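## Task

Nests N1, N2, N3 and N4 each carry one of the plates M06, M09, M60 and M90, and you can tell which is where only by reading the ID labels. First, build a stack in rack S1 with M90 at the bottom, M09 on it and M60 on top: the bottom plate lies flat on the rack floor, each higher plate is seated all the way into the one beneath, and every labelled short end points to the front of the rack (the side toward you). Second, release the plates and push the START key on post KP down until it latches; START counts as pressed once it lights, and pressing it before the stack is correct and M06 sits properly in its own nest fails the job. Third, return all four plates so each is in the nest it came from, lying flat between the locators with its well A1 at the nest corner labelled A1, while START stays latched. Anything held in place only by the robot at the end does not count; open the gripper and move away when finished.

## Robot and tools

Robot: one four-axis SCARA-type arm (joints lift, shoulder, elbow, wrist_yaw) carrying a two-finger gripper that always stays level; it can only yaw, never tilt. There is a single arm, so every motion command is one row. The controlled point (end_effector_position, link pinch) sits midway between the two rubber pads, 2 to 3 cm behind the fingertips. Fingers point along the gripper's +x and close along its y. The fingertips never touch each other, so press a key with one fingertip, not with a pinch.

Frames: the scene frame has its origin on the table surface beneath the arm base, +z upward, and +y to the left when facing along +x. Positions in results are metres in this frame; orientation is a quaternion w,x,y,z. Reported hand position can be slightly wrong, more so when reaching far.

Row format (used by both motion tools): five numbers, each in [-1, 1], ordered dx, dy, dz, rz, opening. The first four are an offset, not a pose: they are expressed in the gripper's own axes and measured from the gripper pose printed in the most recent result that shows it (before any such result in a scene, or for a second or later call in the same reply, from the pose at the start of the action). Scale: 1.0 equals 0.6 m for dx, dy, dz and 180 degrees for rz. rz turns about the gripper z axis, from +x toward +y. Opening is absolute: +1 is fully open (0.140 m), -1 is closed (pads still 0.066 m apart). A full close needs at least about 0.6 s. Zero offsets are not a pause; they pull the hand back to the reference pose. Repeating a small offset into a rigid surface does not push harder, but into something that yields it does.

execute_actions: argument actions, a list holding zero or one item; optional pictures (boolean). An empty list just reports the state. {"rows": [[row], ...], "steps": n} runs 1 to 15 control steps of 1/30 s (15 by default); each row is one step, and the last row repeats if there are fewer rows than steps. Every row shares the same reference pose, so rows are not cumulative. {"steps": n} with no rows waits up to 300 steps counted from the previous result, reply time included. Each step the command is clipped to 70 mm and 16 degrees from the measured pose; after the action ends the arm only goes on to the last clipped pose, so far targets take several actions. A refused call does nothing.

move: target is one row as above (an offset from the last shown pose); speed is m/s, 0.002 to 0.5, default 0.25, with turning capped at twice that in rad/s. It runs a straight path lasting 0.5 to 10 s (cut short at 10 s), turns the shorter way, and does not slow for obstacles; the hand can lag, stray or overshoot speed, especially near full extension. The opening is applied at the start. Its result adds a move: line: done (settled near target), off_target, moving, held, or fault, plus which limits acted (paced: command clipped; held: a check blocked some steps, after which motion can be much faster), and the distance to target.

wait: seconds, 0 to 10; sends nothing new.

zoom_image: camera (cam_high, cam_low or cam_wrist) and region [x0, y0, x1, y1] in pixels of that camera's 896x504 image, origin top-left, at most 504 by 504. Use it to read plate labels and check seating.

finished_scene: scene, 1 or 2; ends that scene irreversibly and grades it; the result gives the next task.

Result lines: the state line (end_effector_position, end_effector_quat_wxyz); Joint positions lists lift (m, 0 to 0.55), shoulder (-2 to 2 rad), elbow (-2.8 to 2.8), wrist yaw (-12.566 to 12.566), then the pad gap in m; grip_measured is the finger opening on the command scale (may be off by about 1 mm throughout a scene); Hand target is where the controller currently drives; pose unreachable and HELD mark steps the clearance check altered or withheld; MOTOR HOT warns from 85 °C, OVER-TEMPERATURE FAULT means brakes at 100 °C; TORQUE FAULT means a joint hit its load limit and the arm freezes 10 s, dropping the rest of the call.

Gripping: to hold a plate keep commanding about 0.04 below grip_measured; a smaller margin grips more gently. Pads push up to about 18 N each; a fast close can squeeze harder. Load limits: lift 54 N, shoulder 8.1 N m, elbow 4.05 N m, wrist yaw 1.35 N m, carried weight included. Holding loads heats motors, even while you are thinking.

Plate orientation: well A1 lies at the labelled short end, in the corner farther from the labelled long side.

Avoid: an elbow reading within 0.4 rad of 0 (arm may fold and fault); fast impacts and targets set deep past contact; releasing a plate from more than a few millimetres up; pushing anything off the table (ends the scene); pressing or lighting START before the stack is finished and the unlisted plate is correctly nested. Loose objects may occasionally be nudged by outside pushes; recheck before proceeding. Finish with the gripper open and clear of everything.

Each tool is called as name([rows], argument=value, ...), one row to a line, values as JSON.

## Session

execute_actions(actions=[])

Scene clock: 0.00 s of 15600.00 s.
end_effector_position=(+0.5231, -0.3681, +0.2645) grip_measured=+0.99 end_effector_quat_wxyz=(+0.987, +0.000, +0.000, +0.158)
Joint positions: [ 0.259 -0.661  2.208 -1.228  0.14 ]
Hand target: +0.523, -0.368, +0.264; +0.987, +0.000, +0.000, +0.158
camera_calibration (this result's frames):
cam_wrist: T_world_to_cam=[[0.311728, -0.950149, 0.00651372, -0.50643], [-0.571251, -0.192887, -0.797789, 0.426164], [0.759275, 0.244972, -0.602902, -0.0524341], [0, 0, 0, 1]] pos_world=[0.441126, -0.386137, 0.311675]

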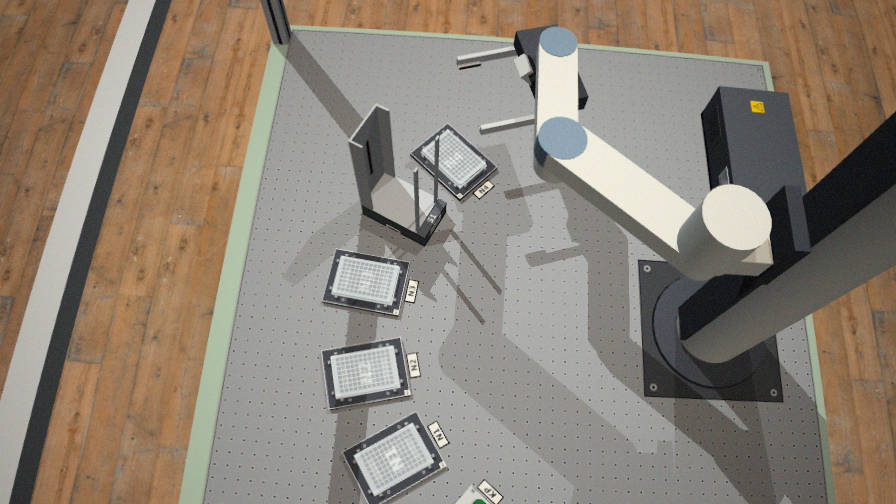

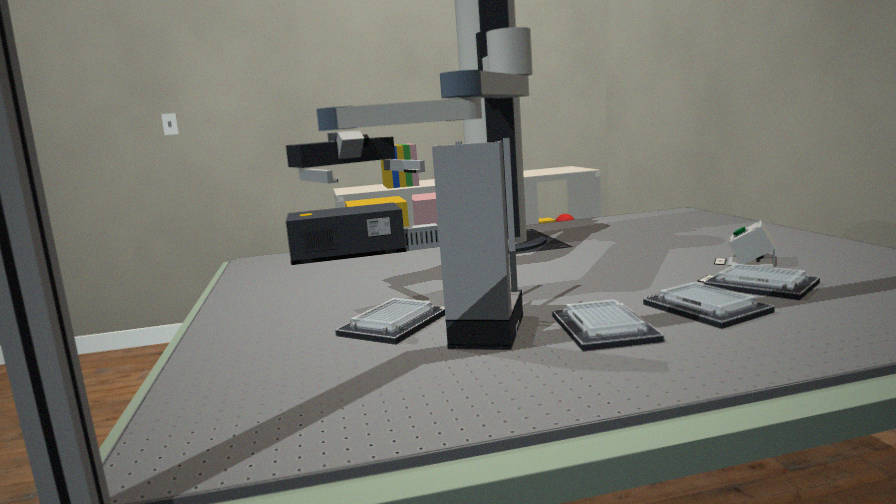

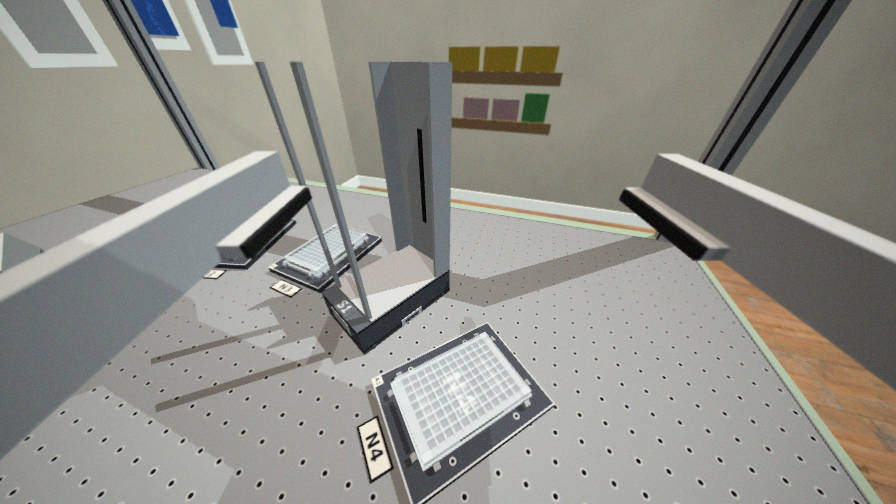

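move(target=[0,0,0.13,0,0.1])

move(target=[0.255,0.473,0,-0.151,0.1], speed=0.4)

move(target=[0,0,-0.44,0,0.1], speed=0.4)

Scene clock: 5.67 s of 15600.00 s.
end_effector_position=(+0.5231, -0.3681, +0.3425) grip_measured=+0.10 end_effector_quat_wxyz=(+0.987, +0.000, +0.000, +0.158)
Joint positions: [ 0.338 -0.661  2.208 -1.228  0.107]
Hand target: +0.523, -0.368, +0.342; +0.987, +0.000, +0.000, +0.158
Off the commanded pose: 0.000 m, 0 deg.
After step 90, 1.90 s passed at rest.
move: done
camera_calibration (this result's frames):
cam_wrist: T_world_to_cam=[[0.311753, -0.950141, 0.00651372, -0.506947], [-0.571246, -0.192902, -0.797789, 0.488439], [0.759268, 0.244992, -0.602902, -0.0053682], [0, 0, 0, 1]] pos_world=[0.441137, -0.386135, 0.389737]

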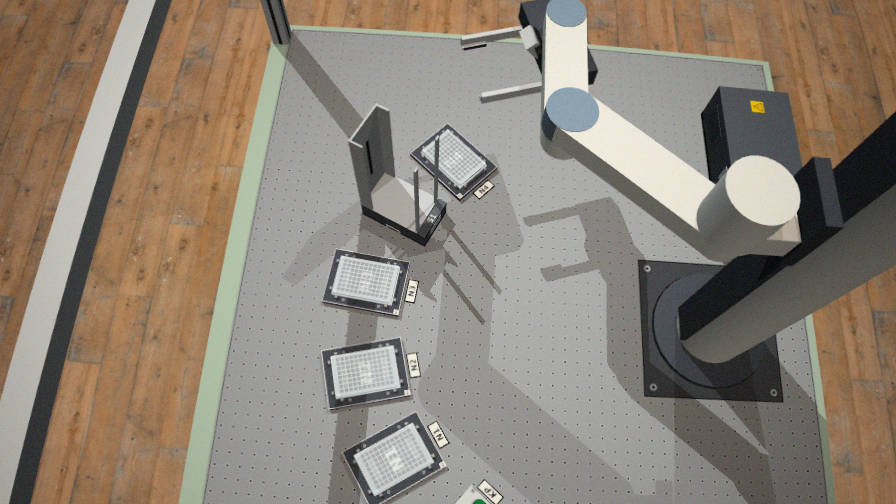

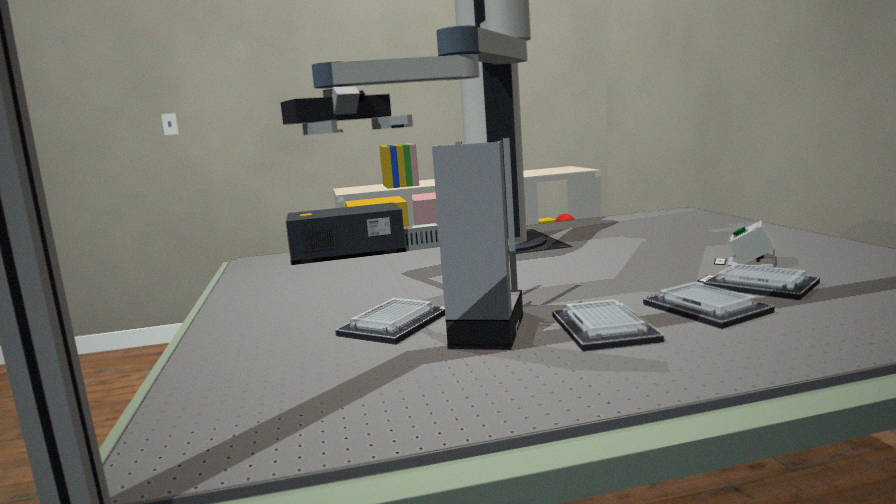

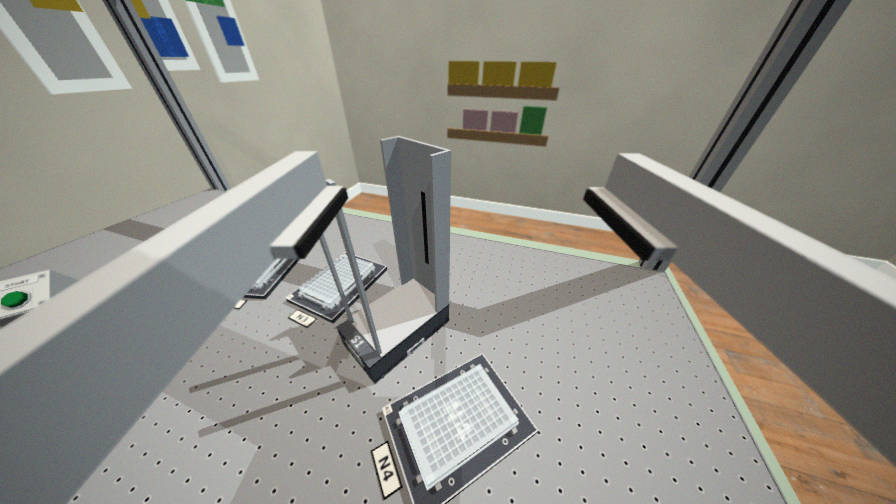

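Scene clock: 7.17 s of 15600.00 s.
end_effector_position=(+0.5797, -0.0505, +0.3425) grip_measured=+0.10 end_effector_quat_wxyz=(+0.997, +0.000, +0.000, -0.078)
Joint positions: [ 0.338  0.798  1.073 -2.027  0.107]
Hand target: +0.580, -0.051, +0.343; +0.997, +0.000, +0.000, -0.078
Off the commanded pose: 0.000 m, 0 deg.
move: done; limits=paced
camera_calibration (this result's frames):
cam_wrist: T_world_to_cam=[[-0.156117, -0.987717, 0.00651372, 0.046505], [-0.596333, 0.0889941, -0.797789, 0.61075], [0.78741, -0.128432, -0.602902, -0.161263], [0, 0, 0, 1]] pos_world=[0.49845, -0.0291307, 0.389721]

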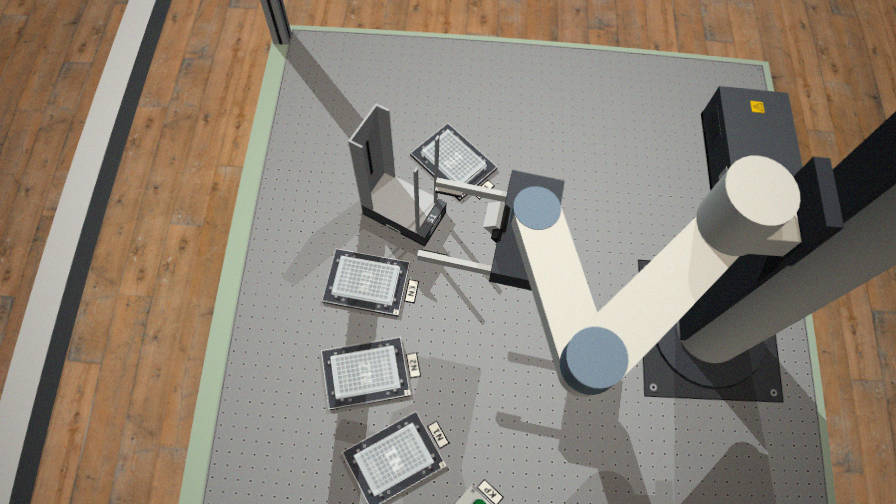

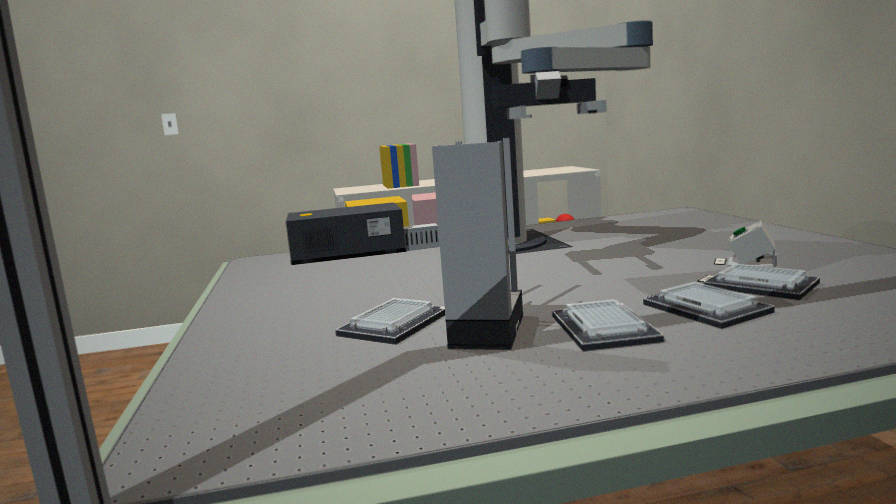

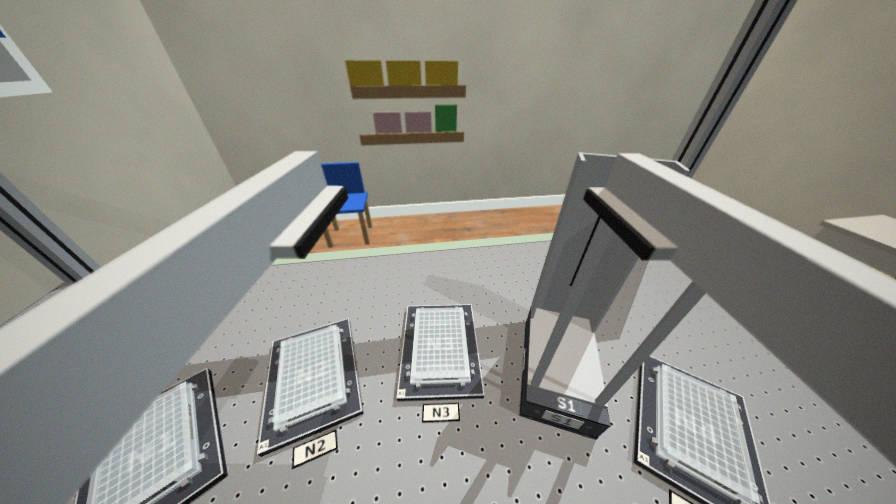

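Scene clock: 8.37 s of 15600.00 s.
end_effector_position=(+0.5797, -0.0505, +0.0785) grip_measured=+0.10 end_effector_quat_wxyz=(+0.997, +0.000, +0.000, -0.078)
Joint positions: [ 0.073  0.798  1.073 -2.027  0.107]
Hand target: +0.580, -0.050, +0.079; +0.997, +0.000, +0.000, -0.078
Off the commanded pose: 0.000 m, 0 deg.
move: done; limits=paced
camera_calibration (this result's frames):
cam_wrist: T_world_to_cam=[[-0.156144, -0.987713, 0.00651372, 0.0482358], [-0.596331, 0.0890104, -0.797789, 0.400079], [0.787406, -0.128454, -0.602902, -0.32046], [0, 0, 0, 1]] pos_world=[0.498443, -0.0291325, 0.125659]

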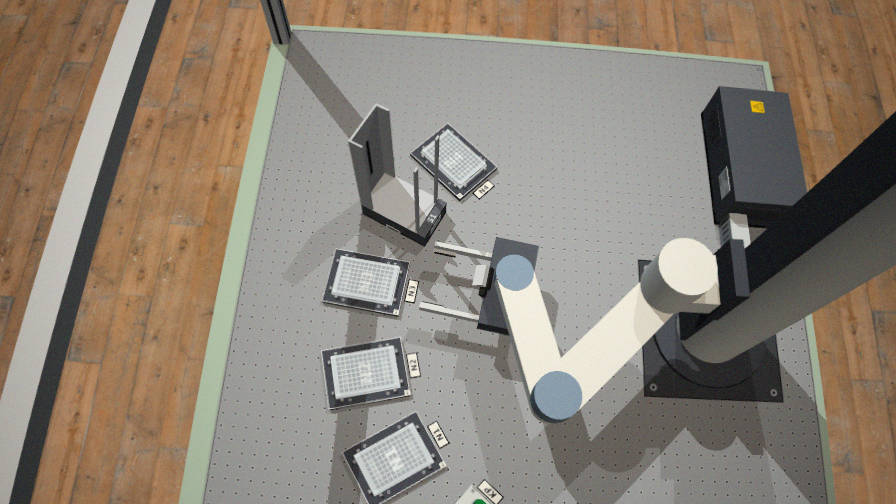

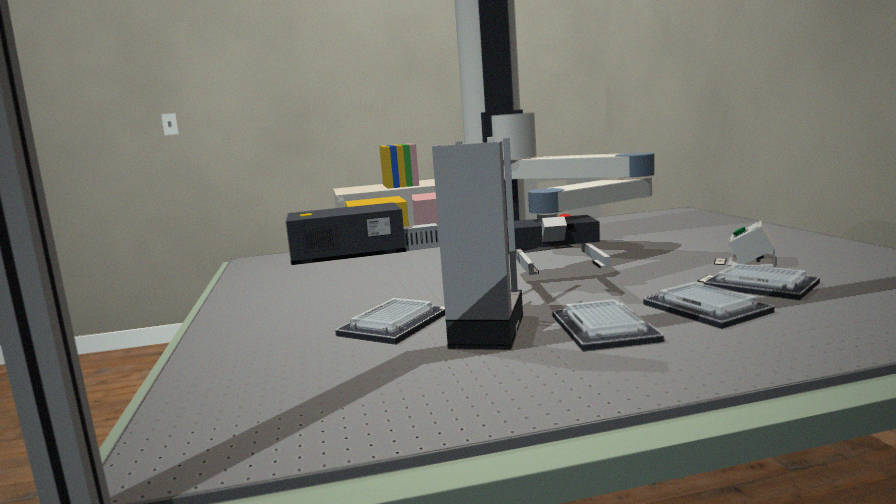

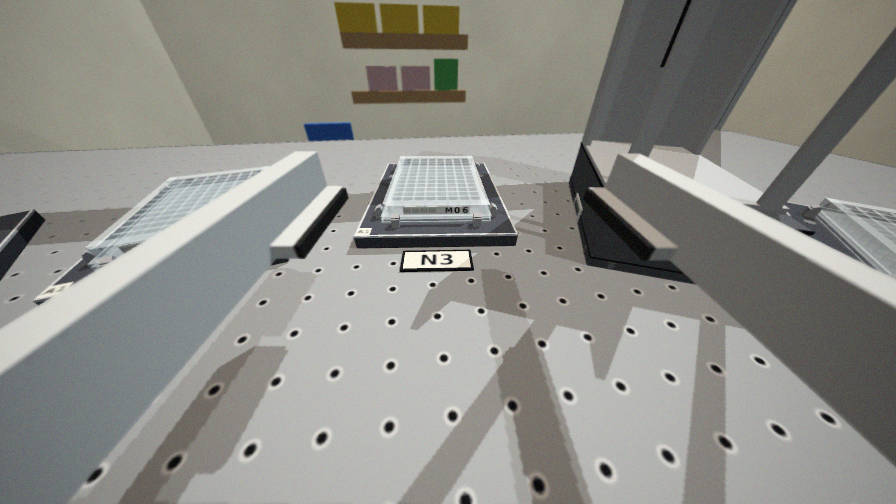

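move(target=[0.07,0.298,0,0.122,0.1], speed=0.4)

Scene clock: 14.97 s of 15600.00 s.
end_effector_position=(+0.6488, +0.1198, +0.0785) grip_measured=+0.10 end_effector_quat_wxyz=(+0.994, +0.000, +0.000, +0.114)
Joint positions: [ 0.073  1.009  1.464 -2.245  0.107]
Hand target: +0.649, +0.120, +0.078; +0.994, +0.000, +0.000, +0.114
Off the commanded pose: 0.000 m, 0 deg.
After step 90, 2.67 s passed at rest.
move: done
camera_calibration (this result's frames):
cam_wrist: T_world_to_cam=[[0.225064, -0.974322, 0.00651372, -0.0216798], [-0.586276, -0.140761, -0.797789, 0.447188], [0.77822, 0.175735, -0.602902, -0.383536], [0, 0, 0, 1]] pos_world=[0.565531, 0.109224, 0.125668]

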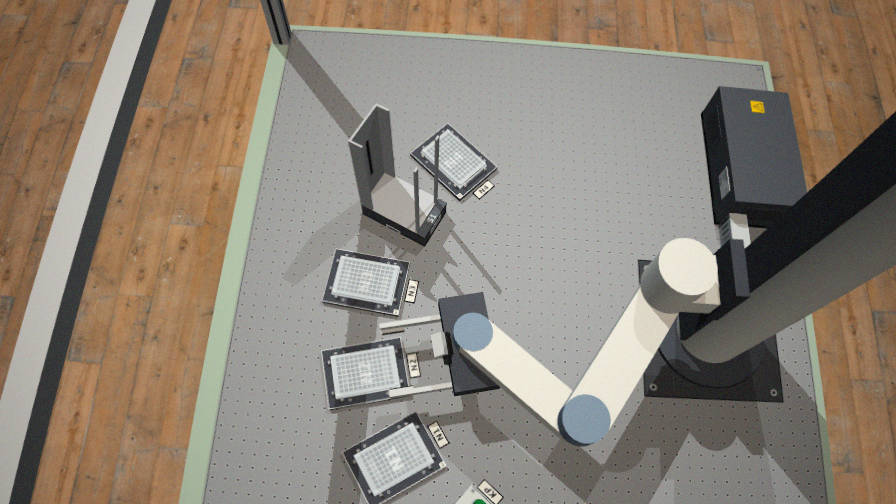

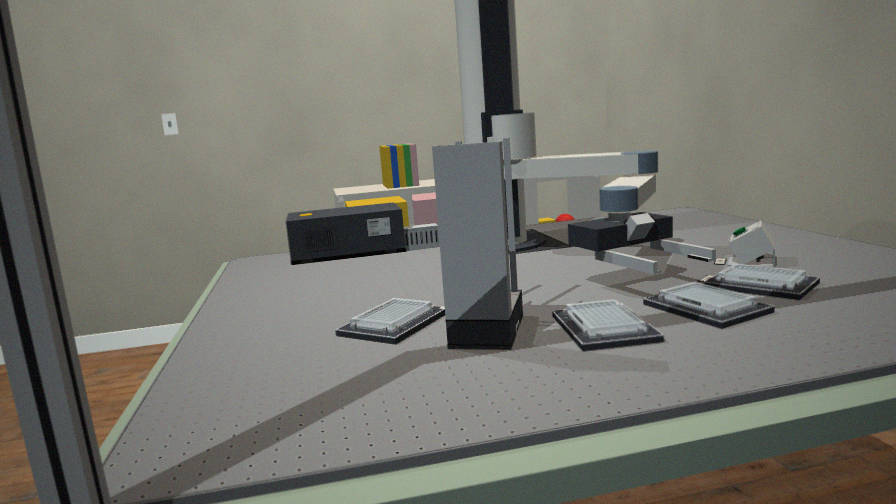

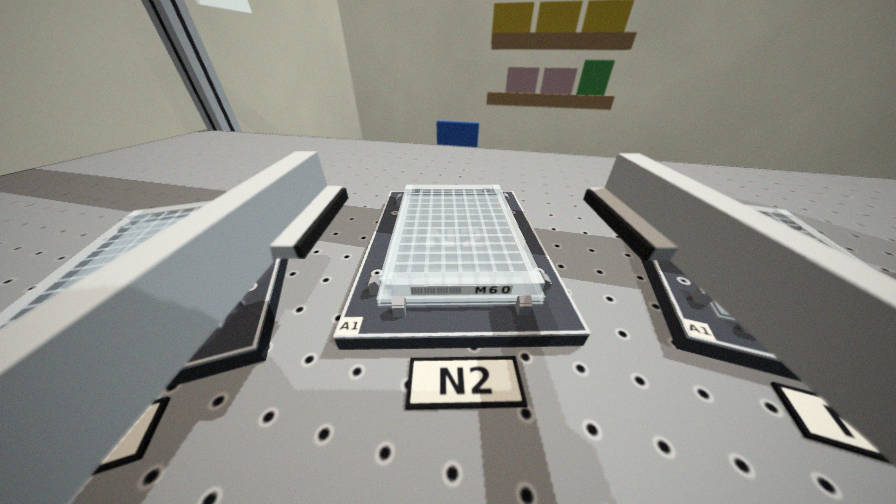

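move(target=[-0.033,0.254,0,0.111,0.1], speed=0.4)

Scene clock: 21.43 s of 15600.00 s.
end_effector_position=(+0.5950, +0.2640, +0.0785) grip_measured=+0.10 end_effector_quat_wxyz=(+0.959, +0.000, +0.000, +0.285)
Joint positions: [ 0.073  1.292  1.502 -2.217  0.107]
Hand target: +0.595, +0.264, +0.078; +0.959, +0.000, +0.000, +0.284
Off the commanded pose: 0.000 m, 0 deg.
After step 90, 2.63 s passed at rest.
move: done
camera_calibration (this result's frames):
cam_wrist: T_world_to_cam=[[0.544925, -0.83846, 0.00651372, -0.0952851], [-0.502699, -0.332907, -0.797789, 0.436903], [0.671082, 0.43146, -0.602902, -0.370721], [0, 0, 0, 1]] pos_world=[0.520338, 0.225507, 0.125668]

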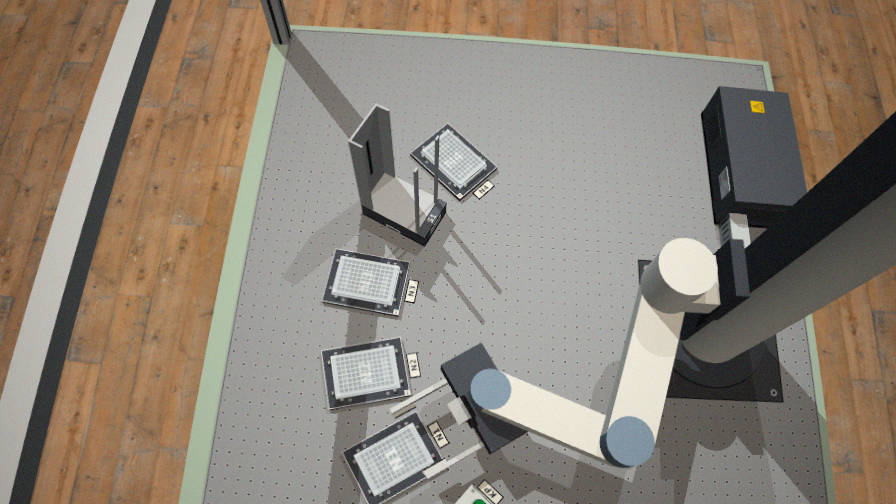

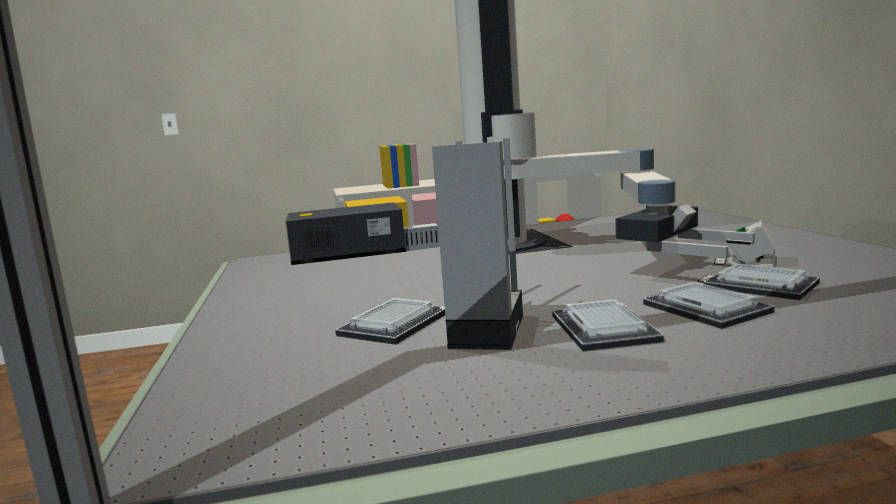

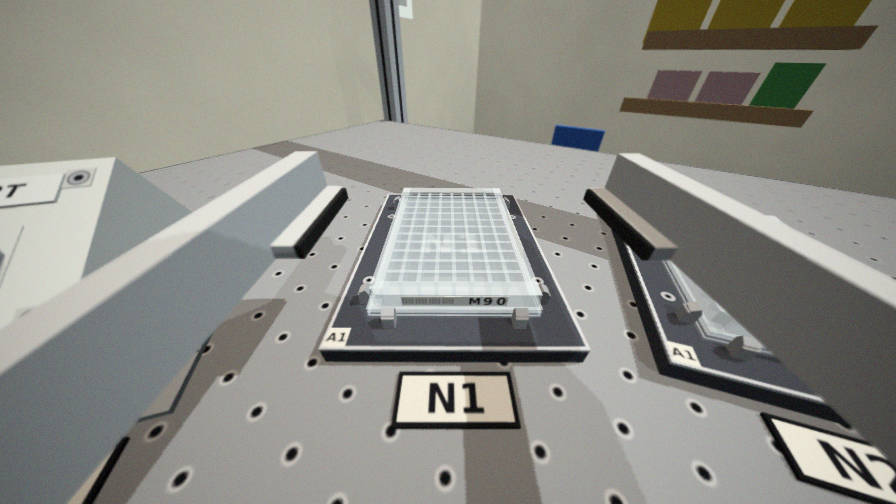

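move(target=[0.097,0.008,-0.04,0,0.1])

move(target=[0,0,-0.04,0,0.1], speed=0.08)

Scene clock: 26.57 s of 15600.00 s.
end_effector_position=(+0.6411, +0.2998, +0.0544) grip_measured=+0.10 end_effector_quat_wxyz=(+0.959, +0.000, +0.000, +0.285)
Joint positions: [ 0.049  1.163  1.839 -2.424  0.107]
Hand target: +0.641, +0.300, +0.054; +0.959, +0.000, +0.000, +0.285
Off the commanded pose: 0.000 m, 0 deg.
After step 90, 1.37 s passed at rest.
move: done
camera_calibration (this result's frames):
cam_wrist: T_world_to_cam=[[0.545106, -0.838342, 0.00651372, -0.0903784], [-0.502626, -0.333016, -0.797789, 0.452804], [0.670989, 0.431606, -0.602902, -0.431617], [0, 0, 0, 1]] pos_world=[0.566467, 0.261312, 0.101608]

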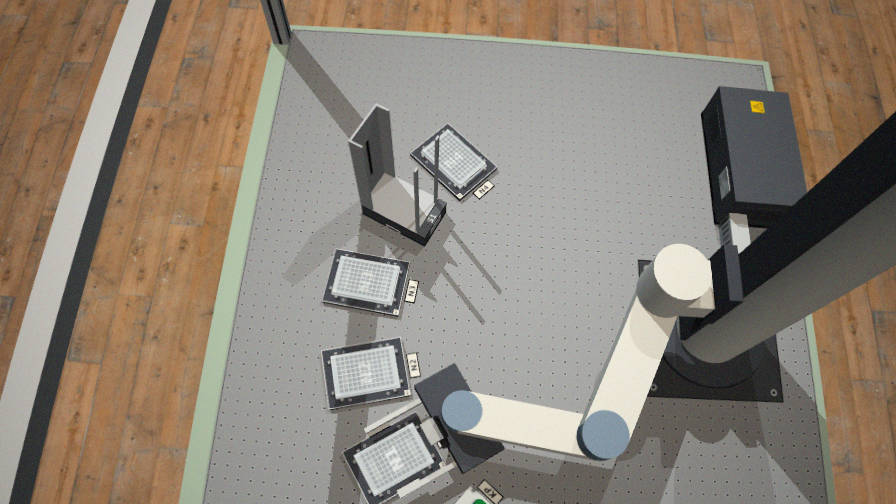

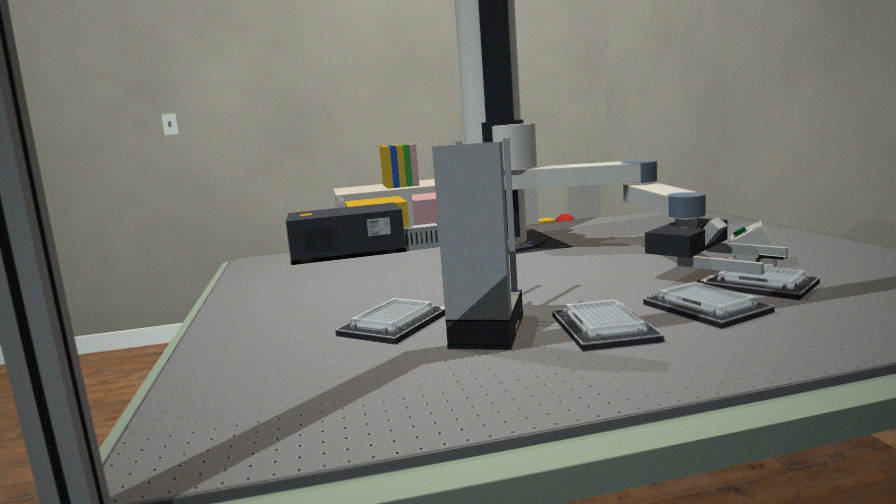

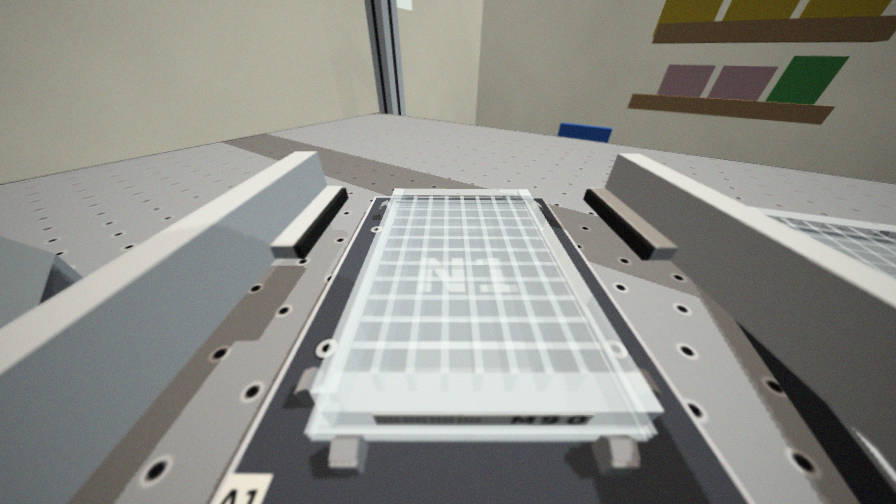

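Scene clock: 27.27 s of 15600.00 s.
end_effector_position=(+0.6411, +0.2998, +0.0303) grip_measured=+0.10 end_effector_quat_wxyz=(+0.959, +0.000, +0.000, +0.285)
Joint positions: [ 0.025  1.163  1.839 -2.424  0.107]
Hand target: +0.641, +0.300, +0.030; +0.959, +0.000, +0.000, +0.285
Off the commanded pose: 0.000 m, 0 deg.
move: done
camera_calibration (this result's frames):
cam_wrist: T_world_to_cam=[[0.545098, -0.838347, 0.00651372, -0.0902176], [-0.50263, -0.333011, -0.797789, 0.433608], [0.670993, 0.431599, -0.602902, -0.446124], [0, 0, 0, 1]] pos_world=[0.566468, 0.261309, 0.0775464]

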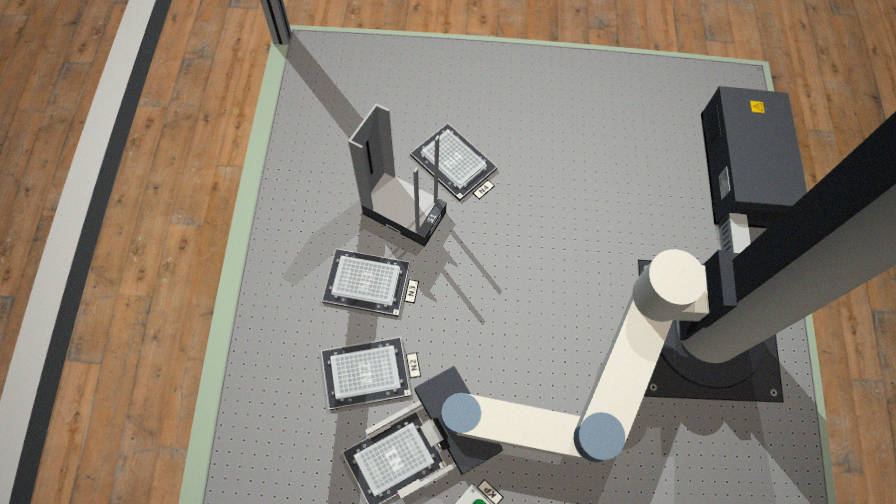

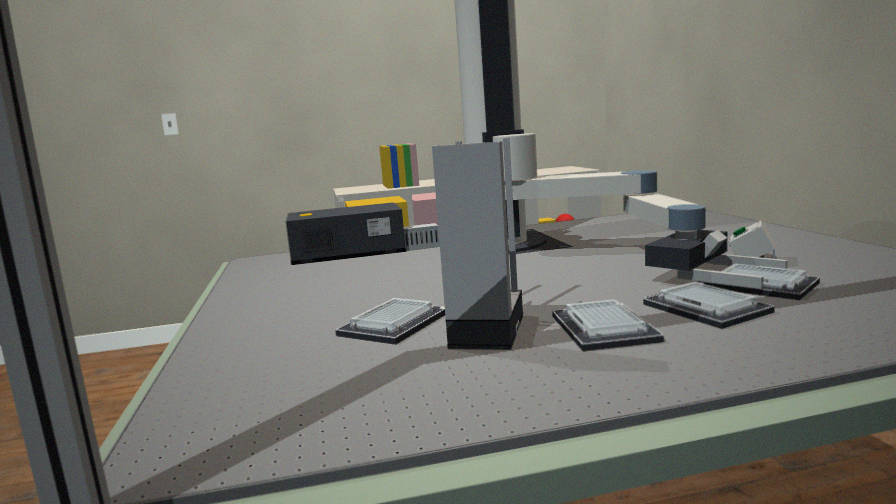

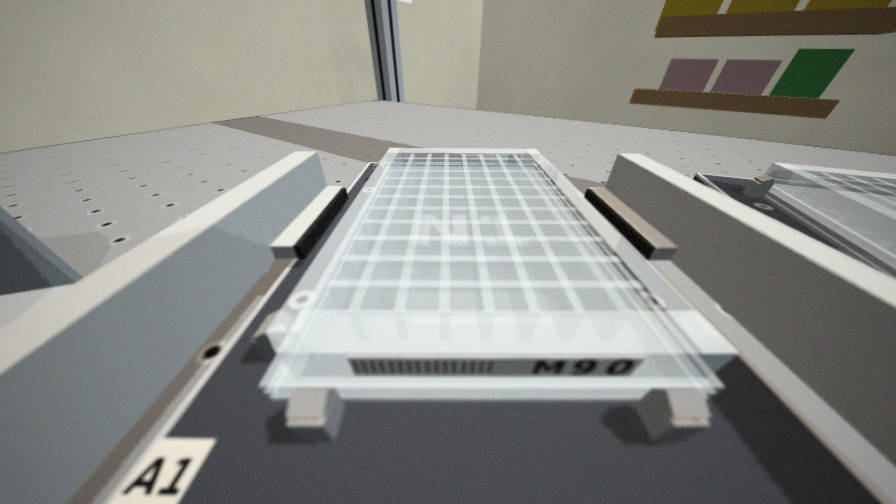

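move(target=[-0.013,0,0,0,0.1], speed=0.08)

move(target=[0,0,0,0,-0.55])

Scene clock: 32.03 s of 15600.00 s.
end_effector_position=(+0.6346, +0.2955, +0.0303) grip_measured=+0.10 end_effector_quat_wxyz=(+0.959, +0.000, +0.000, +0.285)
Joint positions: [ 0.025  1.184  1.79  -2.396  0.107]
Hand target: +0.635, +0.296, +0.030; +0.959, +0.000, +0.000, +0.285
Off the commanded pose: 0.000 m, 0 deg.
After step 90, 1.07 s passed at rest.
move: done
camera_calibration (this result's frames):
cam_wrist: T_world_to_cam=[[0.544865, -0.838498, 0.00651372, -0.0901134], [-0.502722, -0.332872, -0.797789, 0.42893], [0.671113, 0.431413, -0.602902, -0.43993], [0, 0, 0, 1]] pos_world=[0.559975, 0.25701, 0.0775476]

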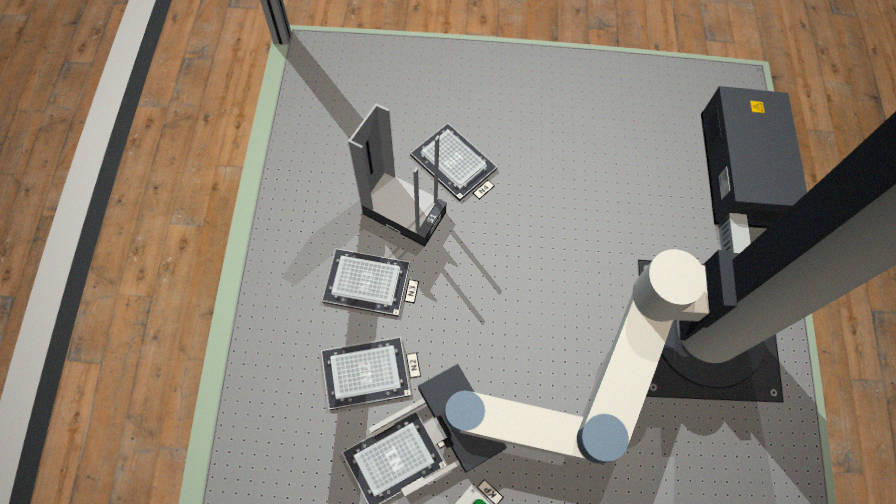

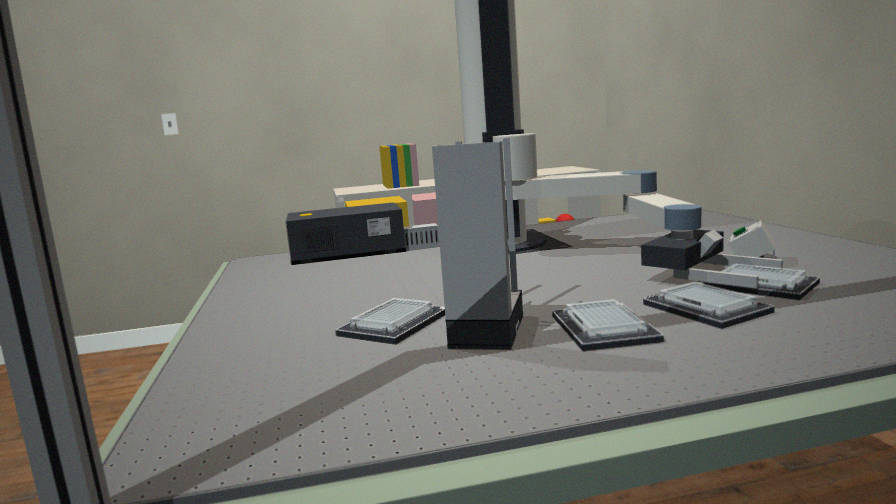

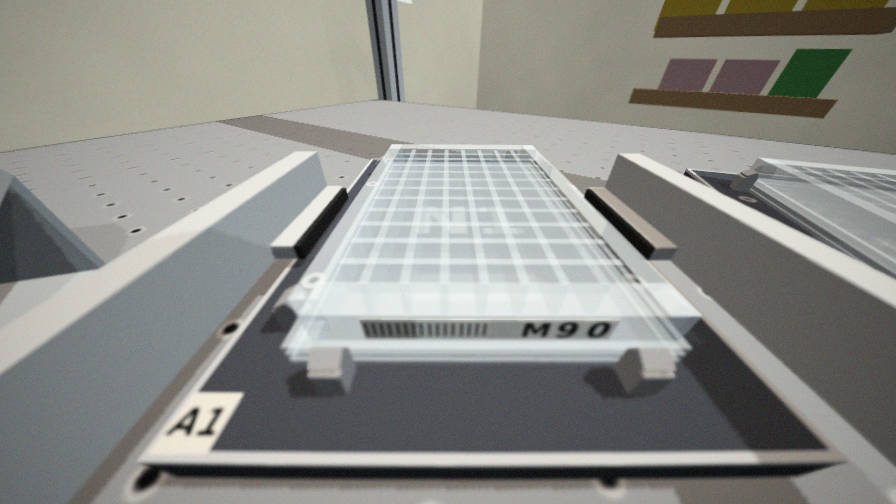

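Scene clock: 32.53 s of 15600.00 s.
end_effector_position=(+0.6346, +0.2955, +0.0303) grip_measured=-0.49 end_effector_quat_wxyz=(+0.959, +0.000, +0.000, +0.285)
Joint positions: [ 0.025  1.184  1.79  -2.396  0.085]
Hand target: +0.635, +0.295, +0.030; +0.959, +0.000, +0.000, +0.285
Off the commanded pose: 0.000 m, 0 deg.
move: done
camera_calibration (this result's frames):
cam_wrist: T_world_to_cam=[[0.544873, -0.838493, 0.00651372, -0.0901182], [-0.502719, -0.332877, -0.797789, 0.428929], [0.671109, 0.431419, -0.602902, -0.43993], [0, 0, 0, 1]] pos_world=[0.559975, 0.257011, 0.0775476]

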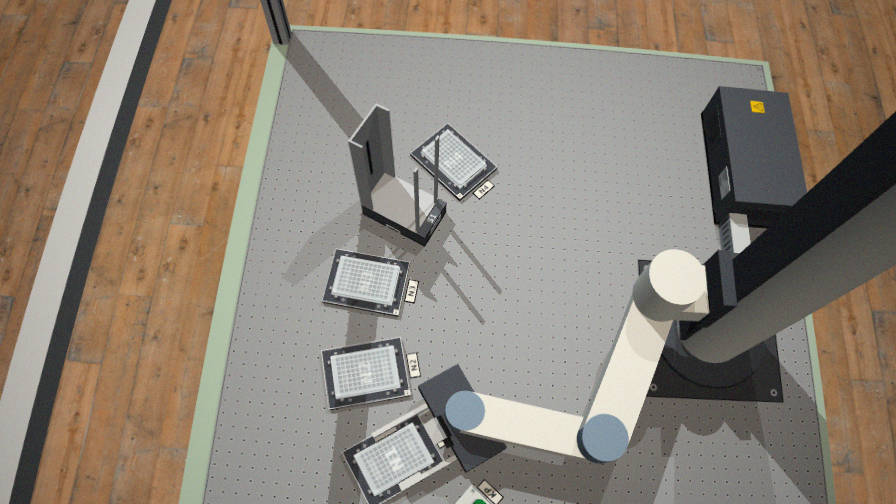

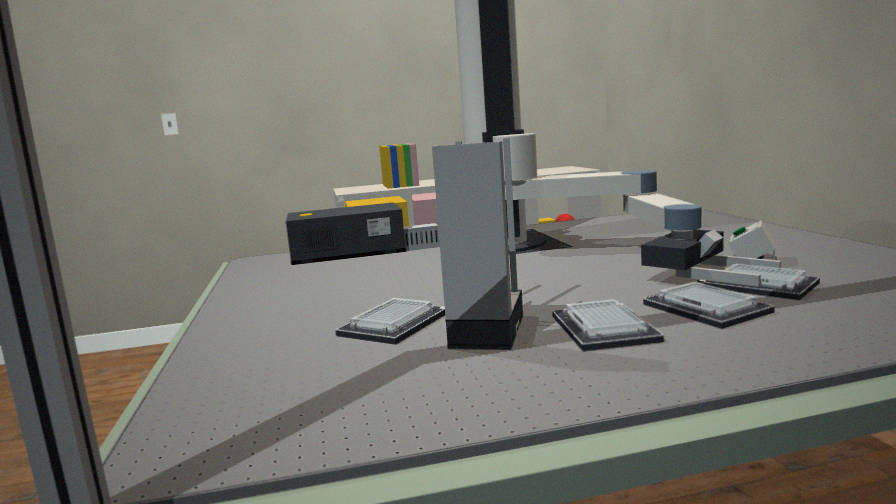

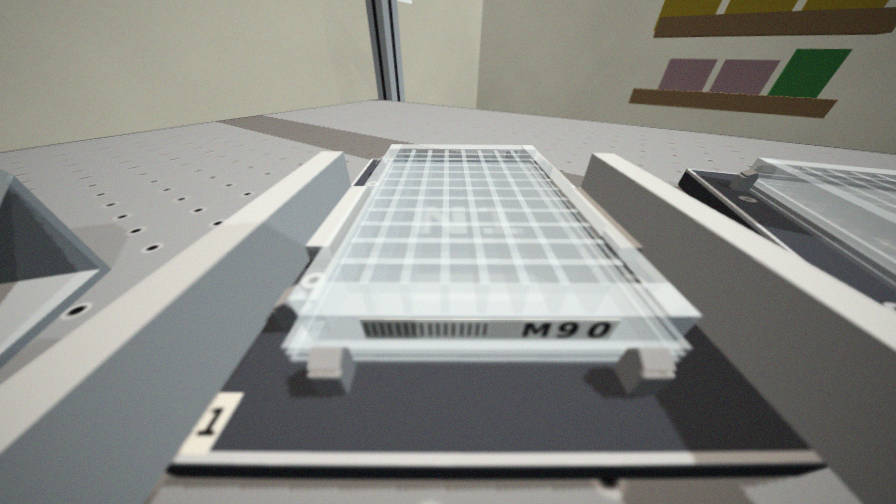

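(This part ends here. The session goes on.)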